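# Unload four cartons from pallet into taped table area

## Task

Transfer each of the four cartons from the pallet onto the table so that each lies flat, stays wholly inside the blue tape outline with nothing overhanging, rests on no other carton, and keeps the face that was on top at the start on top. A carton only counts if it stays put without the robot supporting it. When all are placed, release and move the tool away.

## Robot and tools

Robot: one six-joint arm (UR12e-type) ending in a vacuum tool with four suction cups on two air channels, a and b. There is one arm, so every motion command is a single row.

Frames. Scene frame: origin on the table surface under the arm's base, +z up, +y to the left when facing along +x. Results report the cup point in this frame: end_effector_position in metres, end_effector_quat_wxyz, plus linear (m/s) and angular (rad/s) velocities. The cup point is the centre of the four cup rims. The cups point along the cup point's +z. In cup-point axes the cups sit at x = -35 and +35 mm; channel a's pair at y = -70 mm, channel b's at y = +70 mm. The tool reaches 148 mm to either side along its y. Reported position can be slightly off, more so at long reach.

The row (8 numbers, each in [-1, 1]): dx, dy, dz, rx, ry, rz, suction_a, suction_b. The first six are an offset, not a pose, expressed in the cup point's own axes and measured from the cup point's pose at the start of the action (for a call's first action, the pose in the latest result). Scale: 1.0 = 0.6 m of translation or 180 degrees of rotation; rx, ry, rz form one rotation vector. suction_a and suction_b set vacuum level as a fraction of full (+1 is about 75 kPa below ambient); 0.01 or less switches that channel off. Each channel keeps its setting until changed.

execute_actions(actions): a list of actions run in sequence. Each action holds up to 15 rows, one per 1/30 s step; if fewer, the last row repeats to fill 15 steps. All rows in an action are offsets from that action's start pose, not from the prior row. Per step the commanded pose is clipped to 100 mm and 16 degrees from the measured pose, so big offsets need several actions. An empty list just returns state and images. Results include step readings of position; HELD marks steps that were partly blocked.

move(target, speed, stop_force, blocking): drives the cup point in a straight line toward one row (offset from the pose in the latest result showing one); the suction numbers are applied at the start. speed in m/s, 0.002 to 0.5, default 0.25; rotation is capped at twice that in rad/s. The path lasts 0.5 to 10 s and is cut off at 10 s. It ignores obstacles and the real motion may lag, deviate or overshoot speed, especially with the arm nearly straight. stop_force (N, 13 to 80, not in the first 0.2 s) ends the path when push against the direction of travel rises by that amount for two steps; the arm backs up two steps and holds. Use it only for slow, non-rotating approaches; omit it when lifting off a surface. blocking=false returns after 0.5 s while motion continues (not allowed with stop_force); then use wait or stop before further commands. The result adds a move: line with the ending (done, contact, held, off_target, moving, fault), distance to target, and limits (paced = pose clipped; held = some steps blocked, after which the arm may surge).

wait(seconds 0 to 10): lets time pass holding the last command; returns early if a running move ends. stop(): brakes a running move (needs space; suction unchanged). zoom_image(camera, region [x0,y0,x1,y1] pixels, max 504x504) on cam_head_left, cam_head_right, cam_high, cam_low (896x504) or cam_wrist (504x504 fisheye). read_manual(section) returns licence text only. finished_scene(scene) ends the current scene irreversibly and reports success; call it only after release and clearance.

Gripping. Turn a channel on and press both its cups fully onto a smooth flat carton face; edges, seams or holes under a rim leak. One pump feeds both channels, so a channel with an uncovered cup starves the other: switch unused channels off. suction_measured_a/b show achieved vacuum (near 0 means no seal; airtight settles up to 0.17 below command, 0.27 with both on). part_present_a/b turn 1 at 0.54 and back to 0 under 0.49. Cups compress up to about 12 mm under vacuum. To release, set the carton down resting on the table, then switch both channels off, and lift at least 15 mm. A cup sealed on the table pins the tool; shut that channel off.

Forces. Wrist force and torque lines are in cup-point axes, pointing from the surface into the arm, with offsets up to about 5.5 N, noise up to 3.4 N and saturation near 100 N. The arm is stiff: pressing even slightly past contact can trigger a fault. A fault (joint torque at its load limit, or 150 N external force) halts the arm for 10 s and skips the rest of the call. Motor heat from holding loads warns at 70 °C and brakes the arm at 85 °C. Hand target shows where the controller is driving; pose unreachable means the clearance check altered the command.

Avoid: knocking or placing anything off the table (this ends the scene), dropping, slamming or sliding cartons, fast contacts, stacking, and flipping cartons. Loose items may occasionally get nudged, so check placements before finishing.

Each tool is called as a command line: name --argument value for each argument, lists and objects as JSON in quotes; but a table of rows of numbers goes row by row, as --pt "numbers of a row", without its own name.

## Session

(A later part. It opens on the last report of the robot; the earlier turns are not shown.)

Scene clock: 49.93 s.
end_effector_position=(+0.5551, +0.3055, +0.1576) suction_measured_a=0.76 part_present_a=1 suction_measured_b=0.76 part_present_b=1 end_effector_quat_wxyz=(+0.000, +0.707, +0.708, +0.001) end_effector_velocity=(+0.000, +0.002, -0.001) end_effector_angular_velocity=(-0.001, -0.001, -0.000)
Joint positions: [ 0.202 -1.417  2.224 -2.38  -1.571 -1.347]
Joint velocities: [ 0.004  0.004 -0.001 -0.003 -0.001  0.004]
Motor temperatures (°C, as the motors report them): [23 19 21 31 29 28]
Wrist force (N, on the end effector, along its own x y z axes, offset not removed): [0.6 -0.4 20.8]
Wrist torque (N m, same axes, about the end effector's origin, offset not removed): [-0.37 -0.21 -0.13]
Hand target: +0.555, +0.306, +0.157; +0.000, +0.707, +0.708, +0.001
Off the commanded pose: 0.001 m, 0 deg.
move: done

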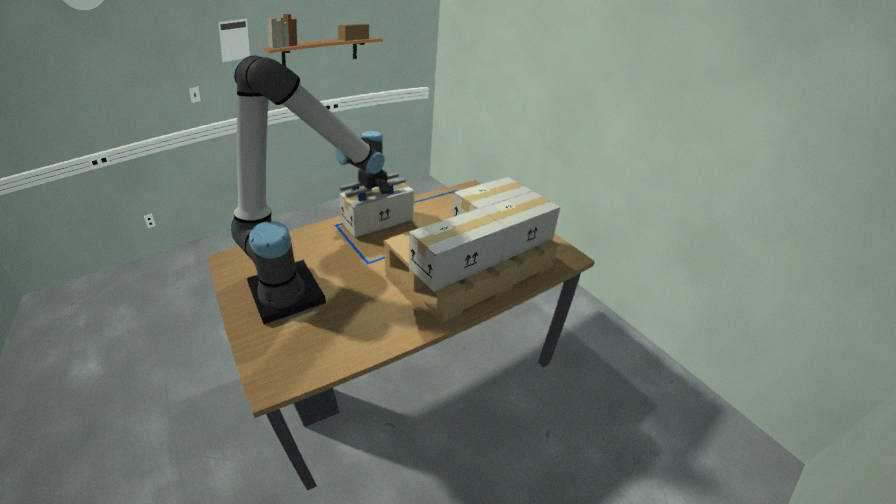

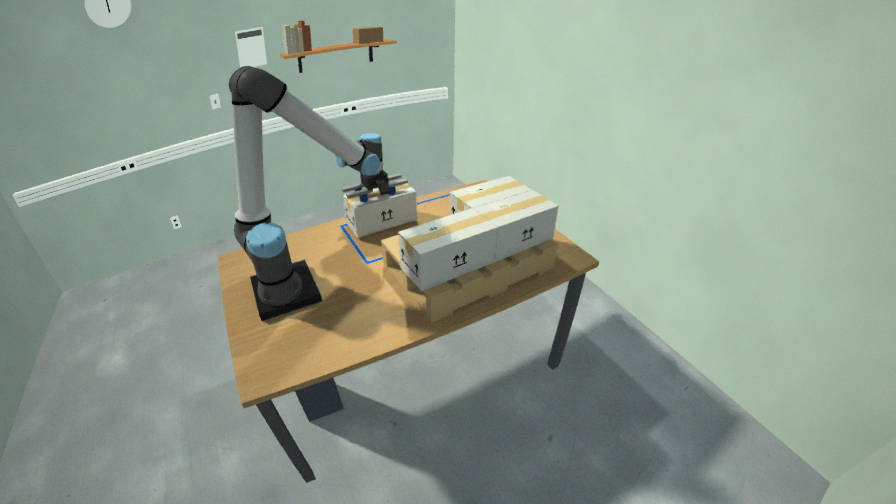

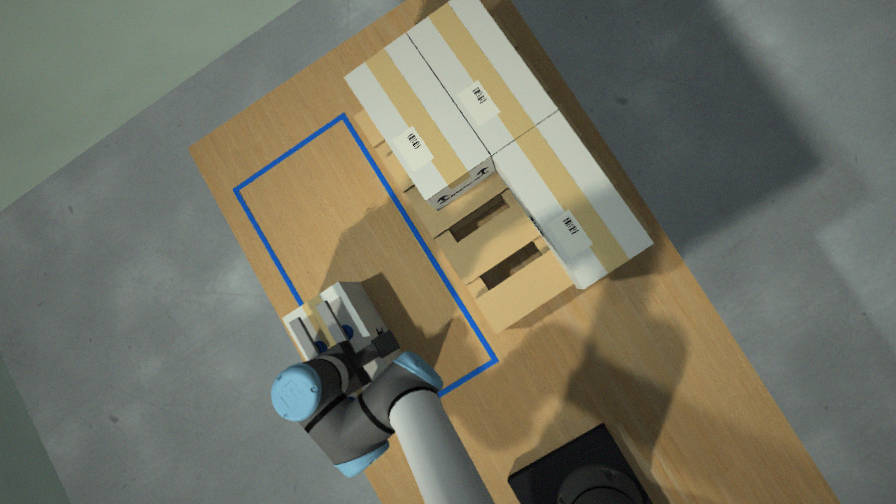

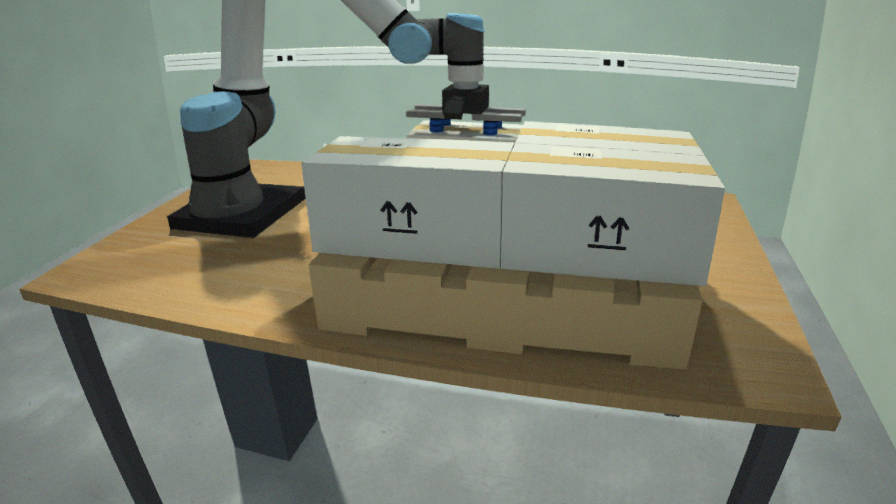

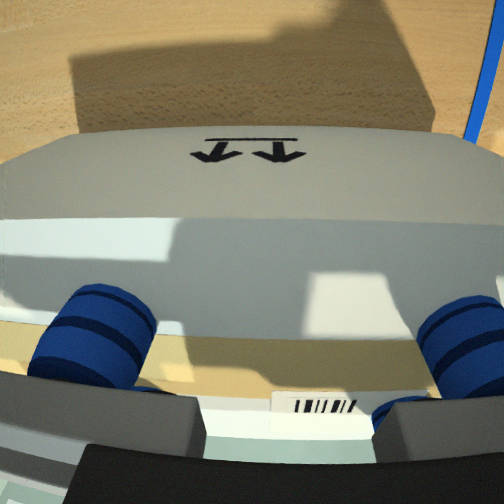

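move --target '[0,0,0.012,0,0,0,1,1]' --speed 0.03

zoom_image --camera "cam_head_left" --region '[320,160,480,270]'

zoom_image --camera "cam_high" --region '[220,220,420,380]'

Scene clock: 63.37 s.
end_effector_position=(+0.5550, +0.3056, +0.1507) suction_measured_a=0.76 part_present_a=1 suction_measured_b=0.76 part_present_b=1 end_effector_quat_wxyz=(+0.000, +0.707, +0.708, +0.001) end_effector_velocity=(-0.000, -0.000, -0.003) end_effector_angular_velocity=(-0.000, +0.001, -0.000)
Joint positions: [ 0.202 -1.406  2.229 -2.395 -1.571 -1.347]
Joint velocities: [-0.001  0.004  0.002 -0.006 -0.    -0.   ]
Motor temperatures (°C, as the motors report them): [23 19 21 31 29 28]
Wrist force (N, on the end effector, along its own x y z axes, offset not removed): [-2.0 1.0 19.6]
Wrist torque (N m, same axes, about the end effector's origin, offset not removed): [-0.16 0.03 0.10]
Hand target: +0.555, +0.306, +0.150; +0.000, +0.707, +0.708, +0.001
Off the commanded pose: 0.000 m, 0 deg.
move: done

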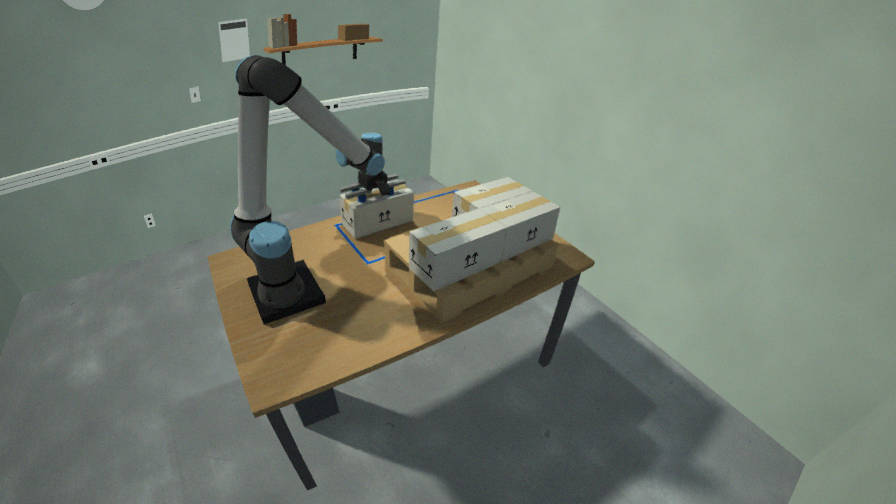

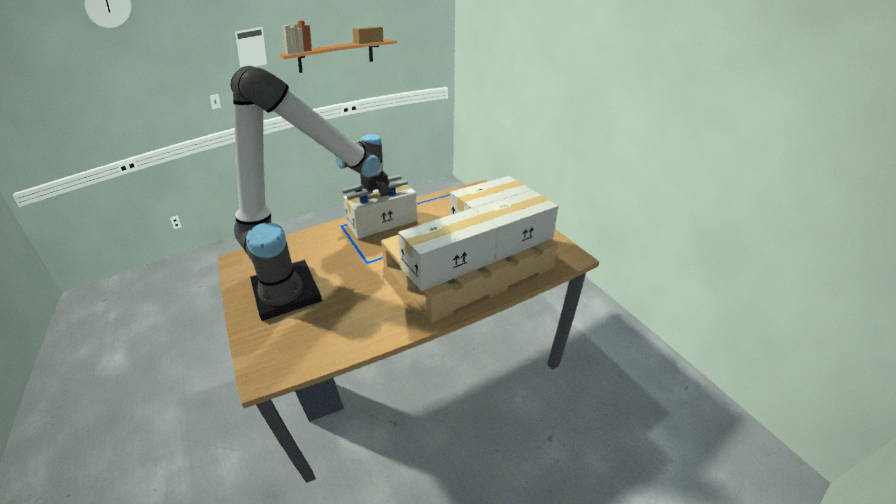

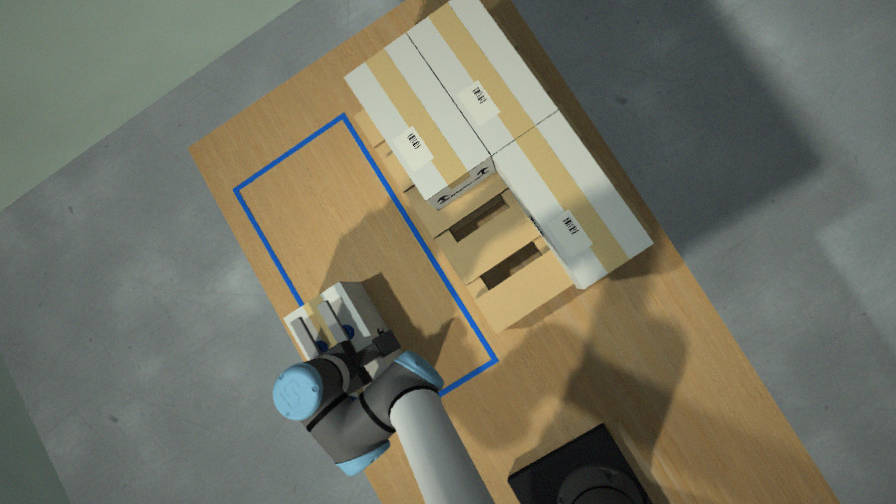

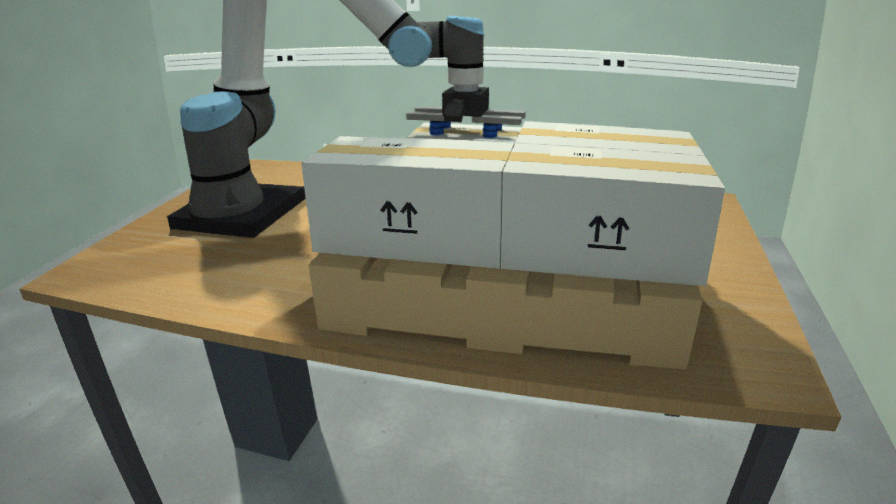

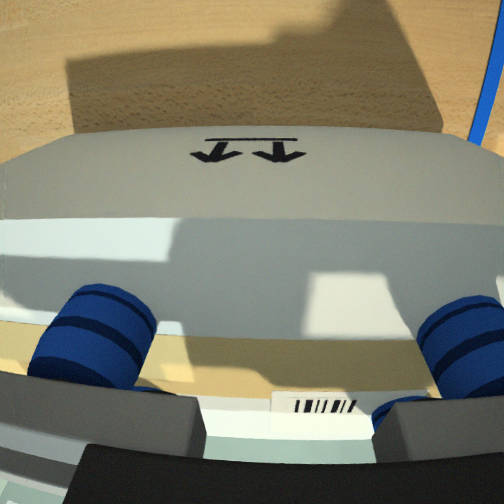

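Region (320, 160, 480, 270) of cam_head_left's 896x504 image, scaled by 3.150, with more detail than that image has; it fills the top 346 rows of this view, and the rest is white.

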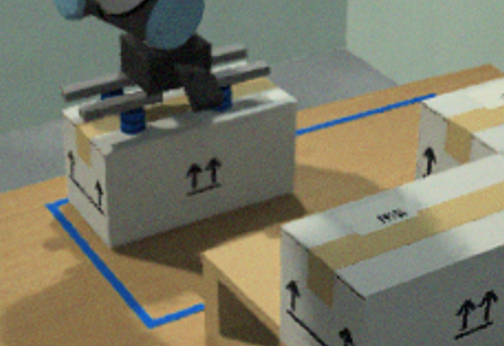

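Region (220, 220, 420, 380) of cam_high's 896x504 image, scaled by 2.520, with more detail than that image has; it fills the top 403 rows of this view, and the rest is white.

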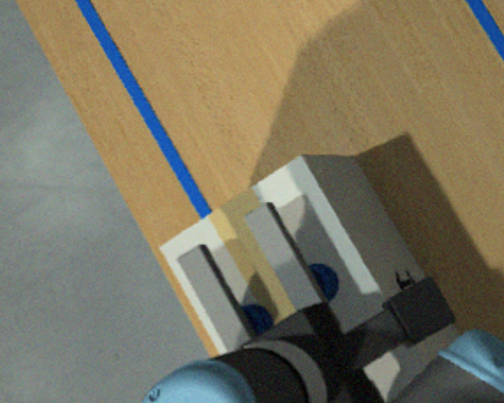

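move --target '[-0.002,0,0.016,0,0,0,1,1]' --speed 0.004 --stop_force 13

Scene clock: 70.00 s.
end_effector_position=(+0.5551, +0.3047, +0.1438) suction_measured_a=0.76 part_present_a=1 suction_measured_b=0.76 part_present_b=1 end_effector_quat_wxyz=(+0.000, +0.707, +0.708, +0.001) end_effector_velocity=(-0.001, -0.000, -0.000) end_effector_angular_velocity=(-0.001, +0.003, -0.000)
Joint positions: [ 0.2   -1.396  2.234 -2.41  -1.571 -1.349]
Joint velocities: [-0.    -0.001  0.     0.003 -0.    -0.   ]
Motor temperatures (°C, as the motors report them): [23 19 21 31 29 28]
Wrist force (N, on the end effector, along its own x y z axes, offset not removed): [3.6 -2.9 -13.2]
Wrist torque (N m, same axes, about the end effector's origin, offset not removed): [-1.99 -0.63 0.19]
Hand target: +0.555, +0.305, +0.144; +0.000, +0.707, +0.708, +0.001
Off the commanded pose: 0.003 m, 0 deg.
move: contact

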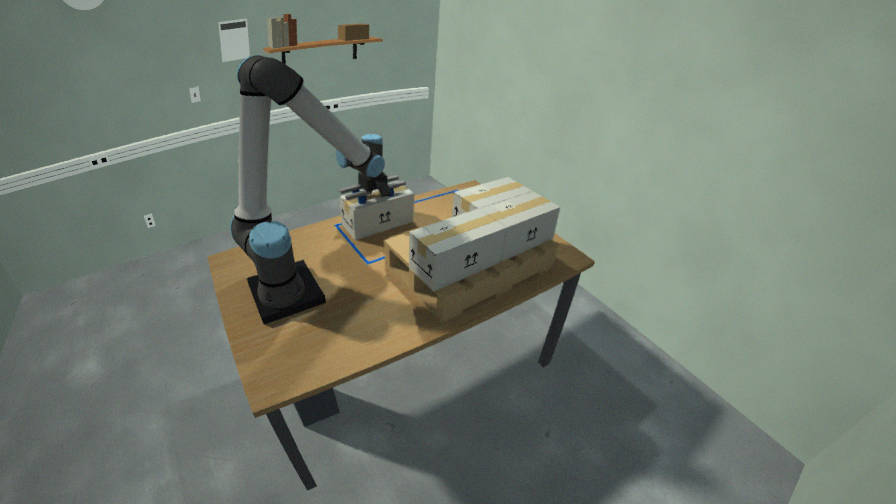

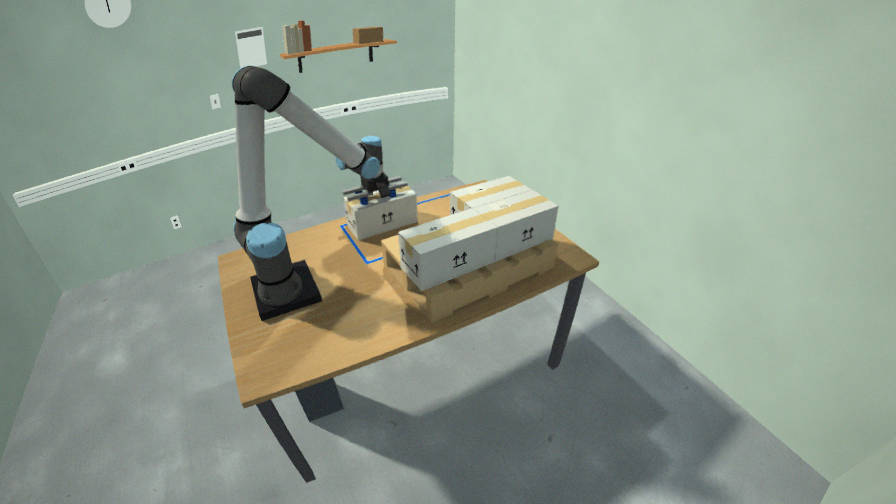

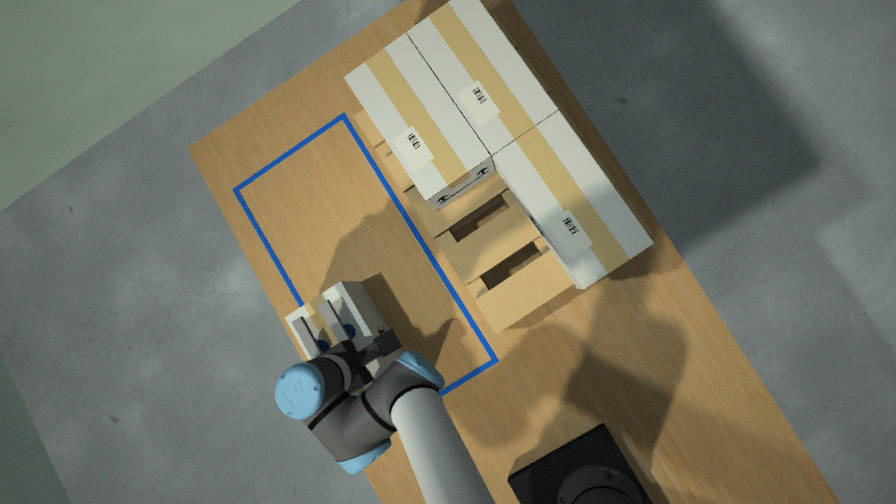

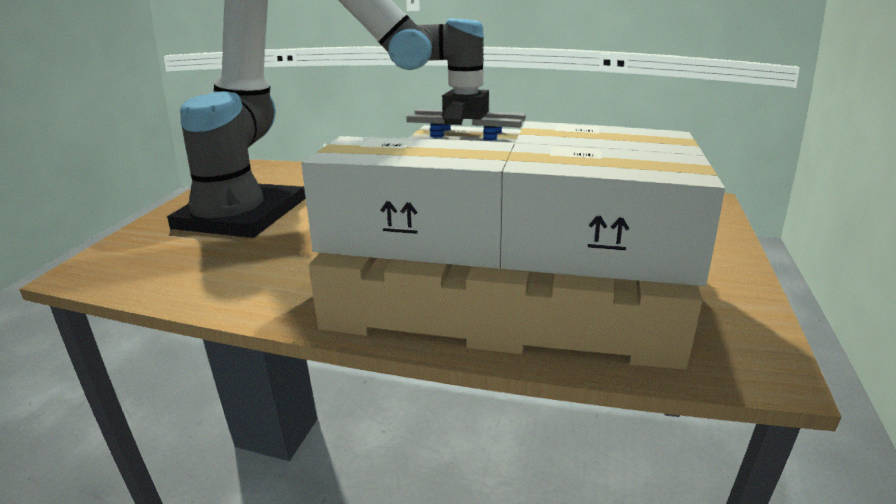

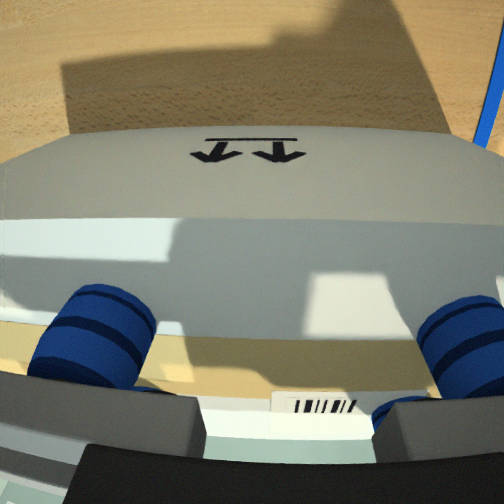

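execute_actions --actions '[[[0,0,0,0,0,0,0,0],[0,0,0,0,0,0,0,0],[0,0,0,0,0,0,0,0],[0,0,0,0,0,0,0,0],[0,0,0,0,0,0,0,0],[0,0,-0.005,0,0,0,0,0],[0,0,-0.01,0,0,0,0,0],[0,0,-0.018,0,0,0,0,0],[0,0,-0.025,0,0,0,0,0]]]'

move --target '[-0.4,0.325,-0.275,0,0,0,0,0]' --speed 0.45

move --target '[-0.299,0.24,0.05,0,0,-0.008,0,0]' --speed 0.45

Scene clock: 86.13 s.
end_effector_position=(+0.5550, +0.3047, +0.1559) suction_measured_a=0.01 part_present_a=0 suction_measured_b=0.01 part_present_b=0 end_effector_quat_wxyz=(+0.000, +0.707, +0.708, +0.001) end_effector_velocity=(-0.000, -0.000, +0.022) end_effector_angular_velocity=(+0.000, -0.000, -0.000)
Joint positions: [ 0.2   -1.415  2.226 -2.383 -1.571 -1.349]
Joint velocities: [-0.    -0.033 -0.015  0.048  0.    -0.   ]
Motor temperatures (°C, as the motors report them): [23 19 21 31 29 28]
Wrist force (N, on the end effector, along its own x y z axes, offset not removed): [-0.8 0.2 -5.8]
Wrist torque (N m, same axes, about the end effector's origin, offset not removed): [-0.01 -0.01 0.05]
Hand target: +0.555, +0.305, +0.159; +0.000, +0.707, +0.708, +0.001
Off the commanded pose: 0.003 m, 0 deg.
Step readings (end_effector_position):
0: (+0.5551, +0.3048, +0.1441)
1: (+0.5551, +0.3048, +0.1441)
2: (+0.5551, +0.3048, +0.1441)
4: (+0.5554, +0.3049, +0.1443)
8: (+0.5553, +0.3048, +0.1454)
15: end_effector_position above

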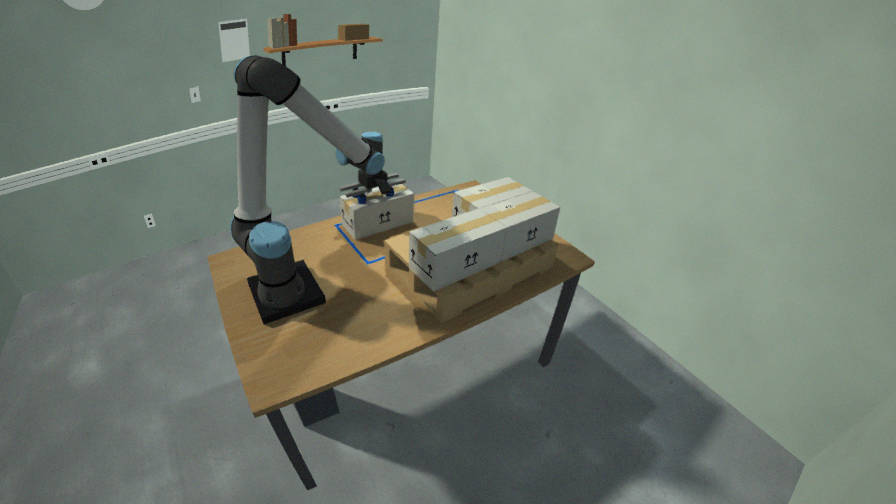

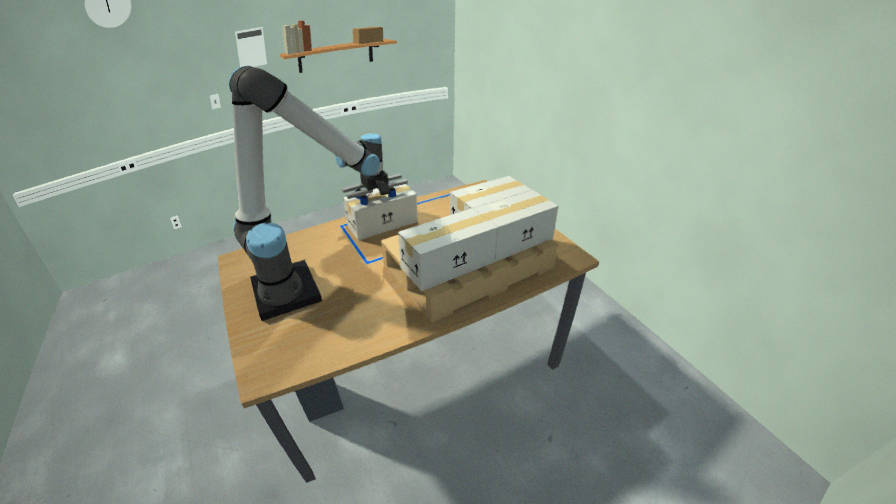

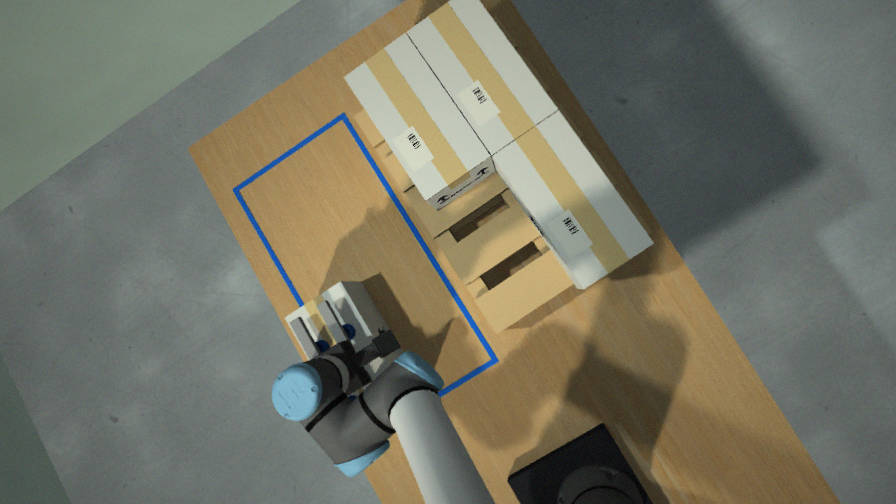

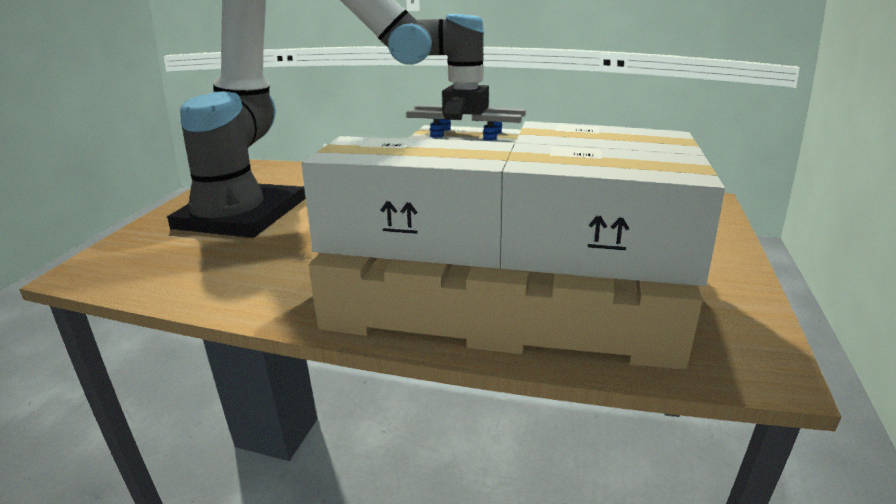

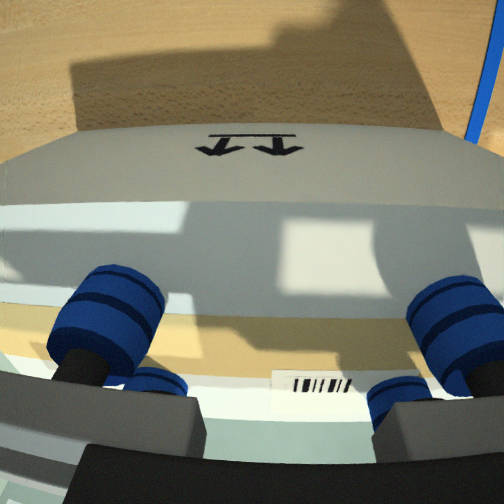

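Scene clock: 87.73 s.
end_effector_position=(+0.7500, +0.0653, +0.3207) suction_measured_a=0.01 part_present_a=0 suction_measured_b=0.01 part_present_b=0 end_effector_quat_wxyz=(+0.000, +0.707, +0.708, +0.001) end_effector_velocity=(+0.002, -0.002, +0.001) end_effector_angular_velocity=(-0.001, +0.001, -0.000)
Joint positions: [-0.17  -1.41   1.861 -2.023 -1.571 -1.719]
Joint velocities: [-0.002  0.003 -0.005  0.003 -0.001 -0.002]
Motor temperatures (°C, as the motors report them): [23 19 21 31 29 28]
Wrist force (N, on the end effector, along its own x y z axes, offset not removed): [1.1 -1.2 -3.0]
Wrist torque (N m, same axes, about the end effector's origin, offset not removed): [-0.18 -0.21 0.13]
Hand target: +0.750, +0.065, +0.321; +0.000, +0.707, +0.708, +0.001
Off the commanded pose: 0.000 m, 0 deg.
move: done

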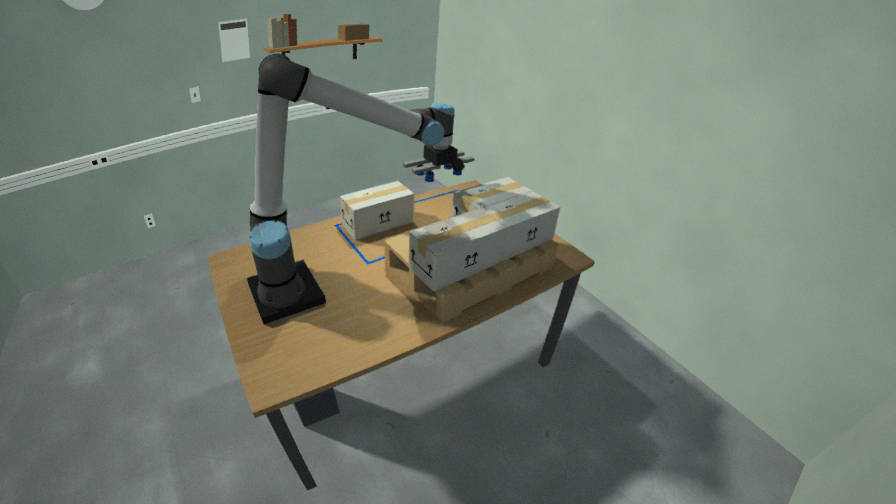

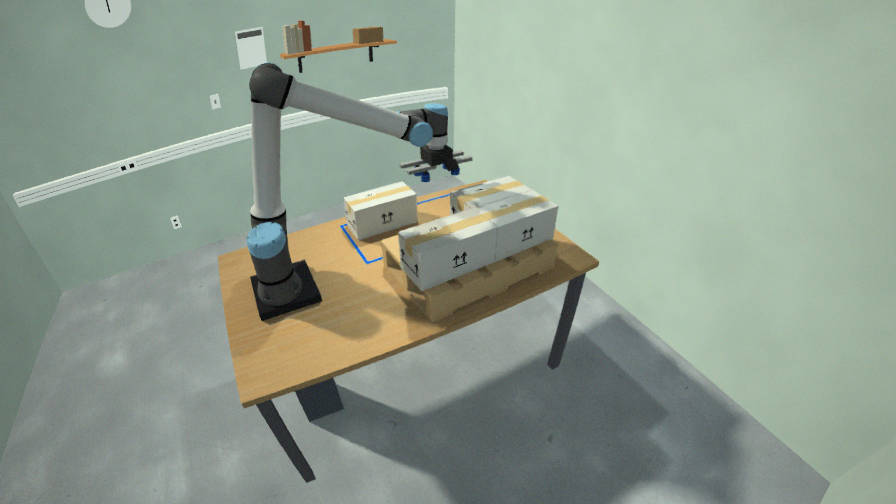

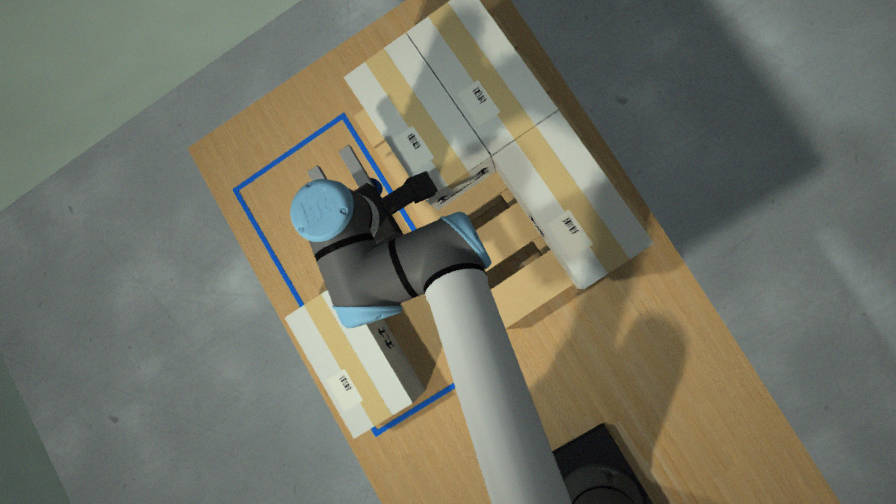

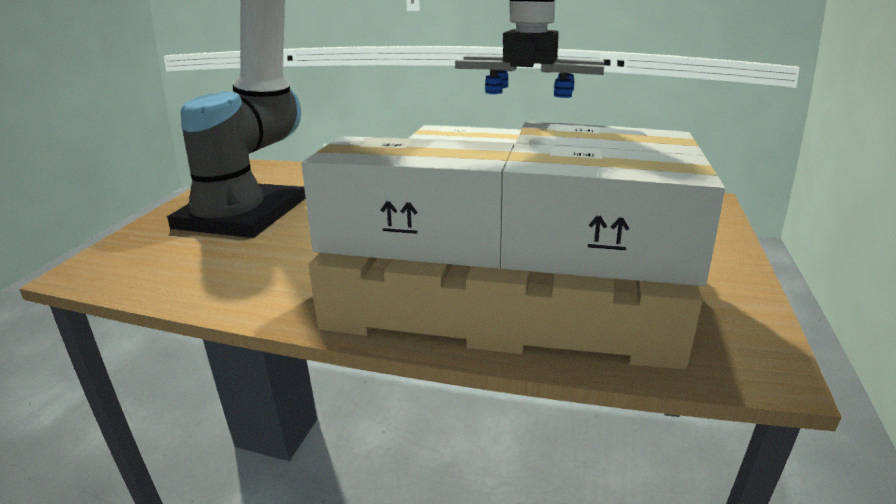

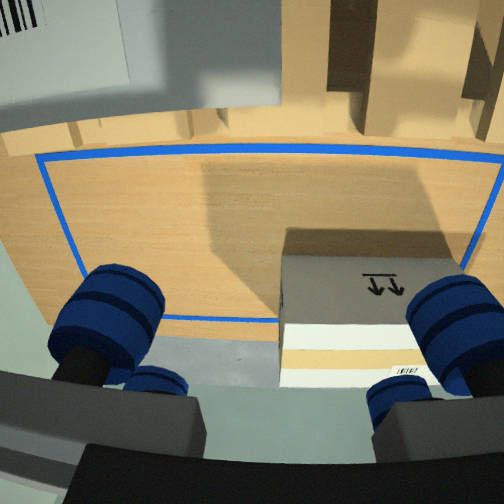

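Scene clock: 89.07 s.
end_effector_position=(+0.8941, -0.1136, +0.2908) suction_measured_a=0.01 part_present_a=0 suction_measured_b=0.01 part_present_b=0 end_effector_quat_wxyz=(+0.000, +0.698, +0.716, +0.001) end_effector_velocity=(+0.002, -0.001, -0.002) end_effector_angular_velocity=(+0.002, +0.001, +0.001)
Joint positions: [-0.344 -1.162  1.588 -1.998 -1.571 -1.918]
Joint velocities: [-0.     0.005 -0.005  0.002  0.001 -0.002]
Motor temperatures (°C, as the motors report them): [23 19 21 31 29 28]
Wrist force (N, on the end effector, along its own x y z axes, offset not removed): [-0.6 0.0 -0.1]
Wrist torque (N m, same axes, about the end effector's origin, offset not removed): [-0.07 0.02 0.11]
Hand target: +0.894, -0.114, +0.291; +0.000, +0.698, +0.716, +0.001
Off the commanded pose: 0.000 m, 0 deg.
move: done

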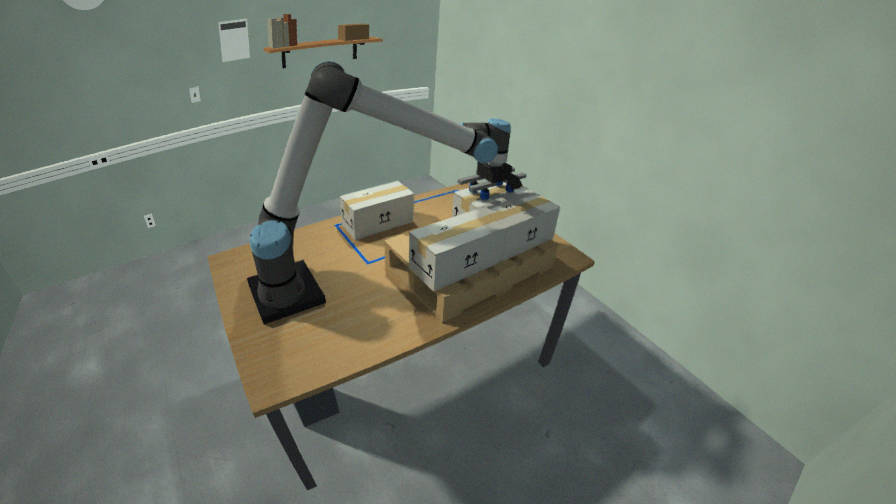

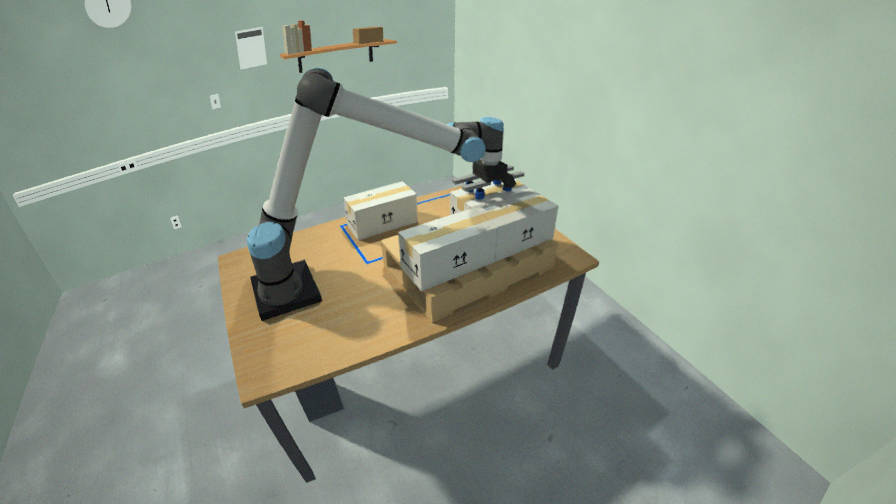

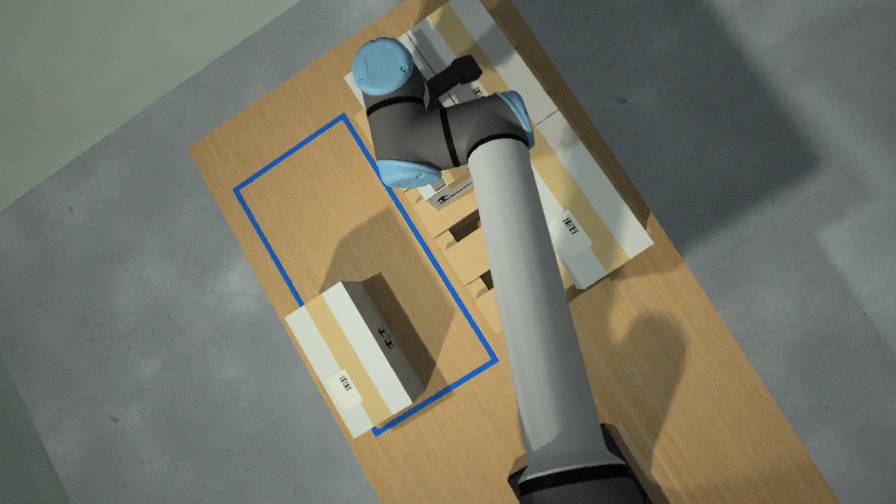

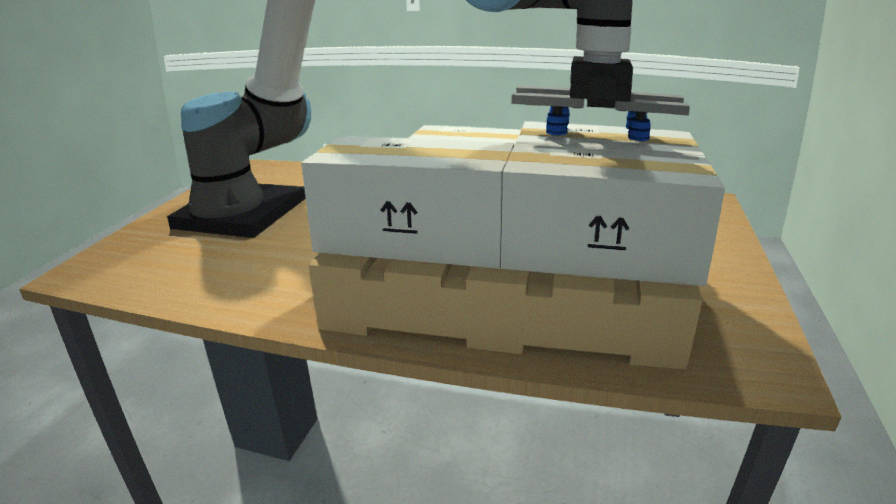

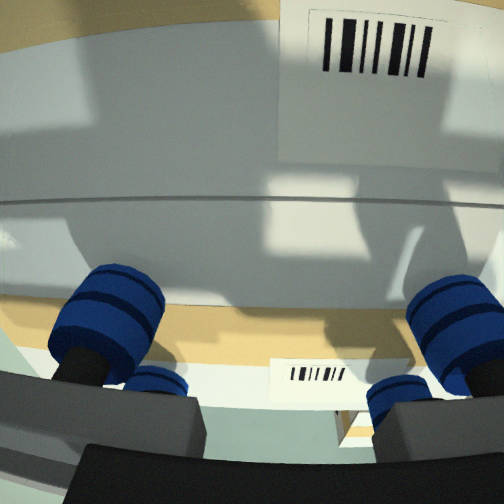

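execute_actions --actions '[[[0.001,0,0.003,0,0,0,0,0],[0.002,0,0.006,0,0,0,0,0],[0.003,0,0.009,0,0,0,0,0],[0.004,0,0.012,0,0,0,0,0],[0.004,0,0.015,0,0,0,0,0],[0.004,0,0.018,0,0,0,0,0],[0.004,0,0.021,0,0,0,0,0],[0.004,0,0.024,0,0,0,0,0],[0.004,0,0.025,0,0,0,1,1]],[[0,0,0.002,0,0,0,1,1],[0,0,0.002,0,0,0,1,1],[0,0,0.002,0,0,0,1,1],[0,0,0.002,0,0,0,1,1],[0,0,0.002,0,0,0,1,1],[0,0,0.002,0,0,0,1,1],[0,0,0.002,0,0,0,1,1],[0,0,0.002,0,0,0,1,1],[0,0,-0.004,0,0,0,1,1],[0.001,0,-0.011,0,0,0,1,1],[0.002,0,-0.019,0,0,0,1,1],[0.003,0,-0.027,0,0,0,1,1],[0.004,0,-0.034,0,0,0,1,1],[0.005,0,-0.04,0,0,0,1,1]]]'

Scene clock: 103.60 s.
end_effector_position=(+0.8939, -0.1101, +0.2881) suction_measured_a=0.59 part_present_a=1 suction_measured_b=0.59 part_present_b=1 end_effector_quat_wxyz=(+0.000, +0.698, +0.716, +0.001) end_effector_velocity=(+0.001, +0.011, +0.094) end_effector_angular_velocity=(-0.001, -0.004, -0.000)
Joint positions: [-0.34  -1.161  1.592 -2.003 -1.571 -1.914]
Joint velocities: [ 0.012 -0.067 -0.082  0.144 -0.     0.013]
Motor temperatures (°C, as the motors report them): [23 19 21 31 29 28]
Wrist force (N, on the end effector, along its own x y z axes, offset not removed): [-0.5 -1.9 16.9]
Wrist torque (N m, same axes, about the end effector's origin, offset not removed): [-0.34 0.00 0.04]
Hand target: +0.894, -0.108, +0.301; +0.000, +0.698, +0.716, +0.001
Off the commanded pose: 0.013 m, 0 deg.
Step readings (end_effector_position; steps 1 to 15: 1st action; 16 to 30: 2nd action):
0: (+0.8944, -0.1139, +0.2908)
1: (+0.8944, -0.1139, +0.2908)
2: (+0.8944, -0.1139, +0.2907)
4: (+0.8943, -0.1135, +0.2894)
8: (+0.8941, -0.1122, +0.2841)
15: (+0.8940, -0.1114, +0.2771)
16: (+0.8939, -0.1114, +0.2768)
17: (+0.8939, -0.1113, +0.2765)
19: (+0.8939, -0.1113, +0.2762)
23: (+0.8940, -0.1113, +0.2760)
30: end_effector_position above

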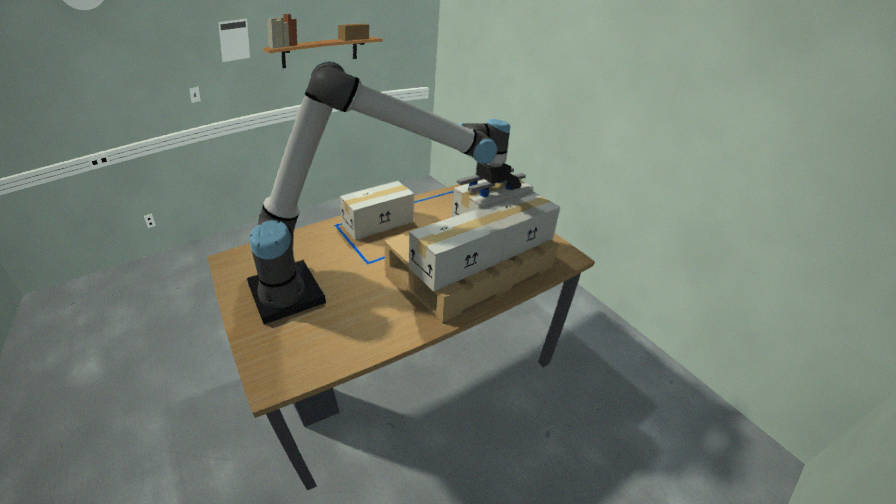

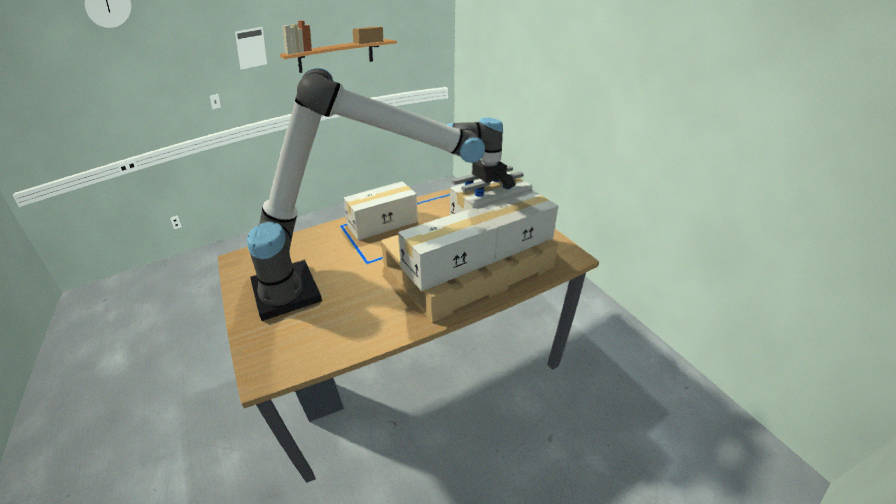

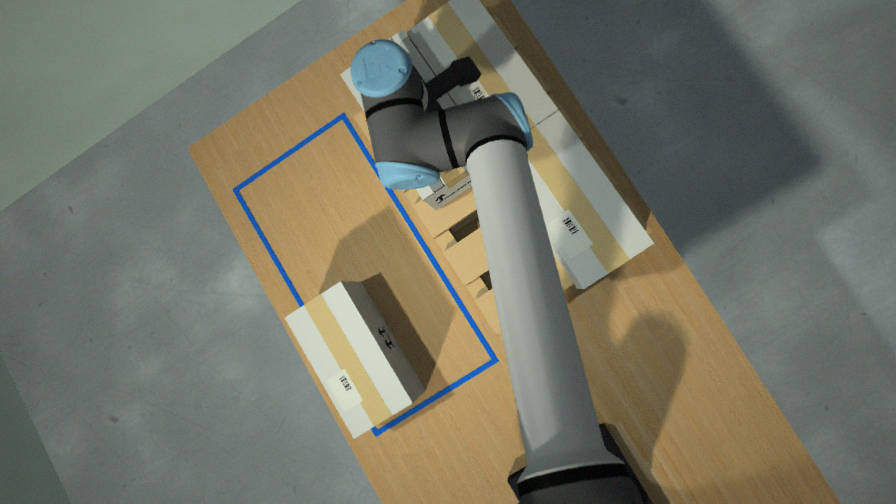

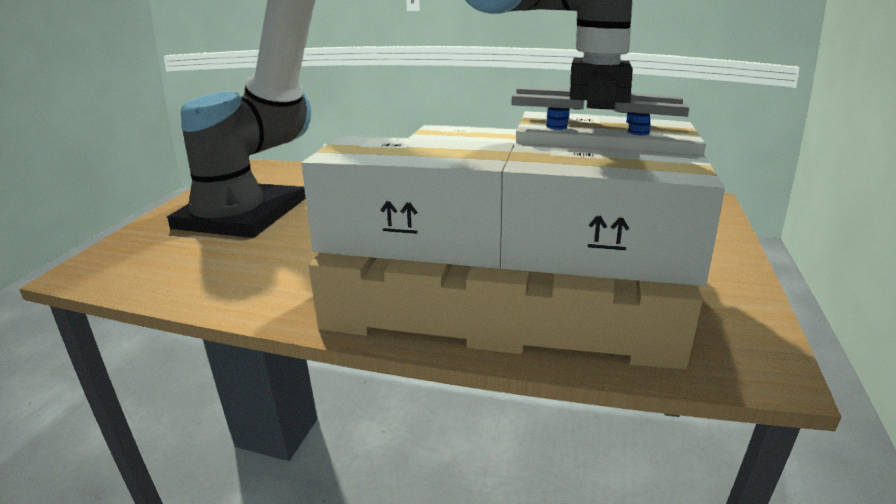

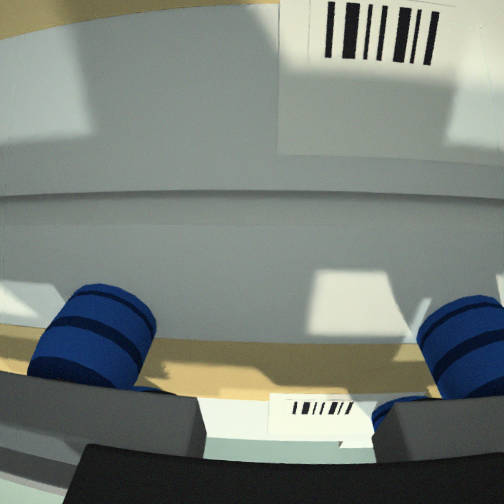

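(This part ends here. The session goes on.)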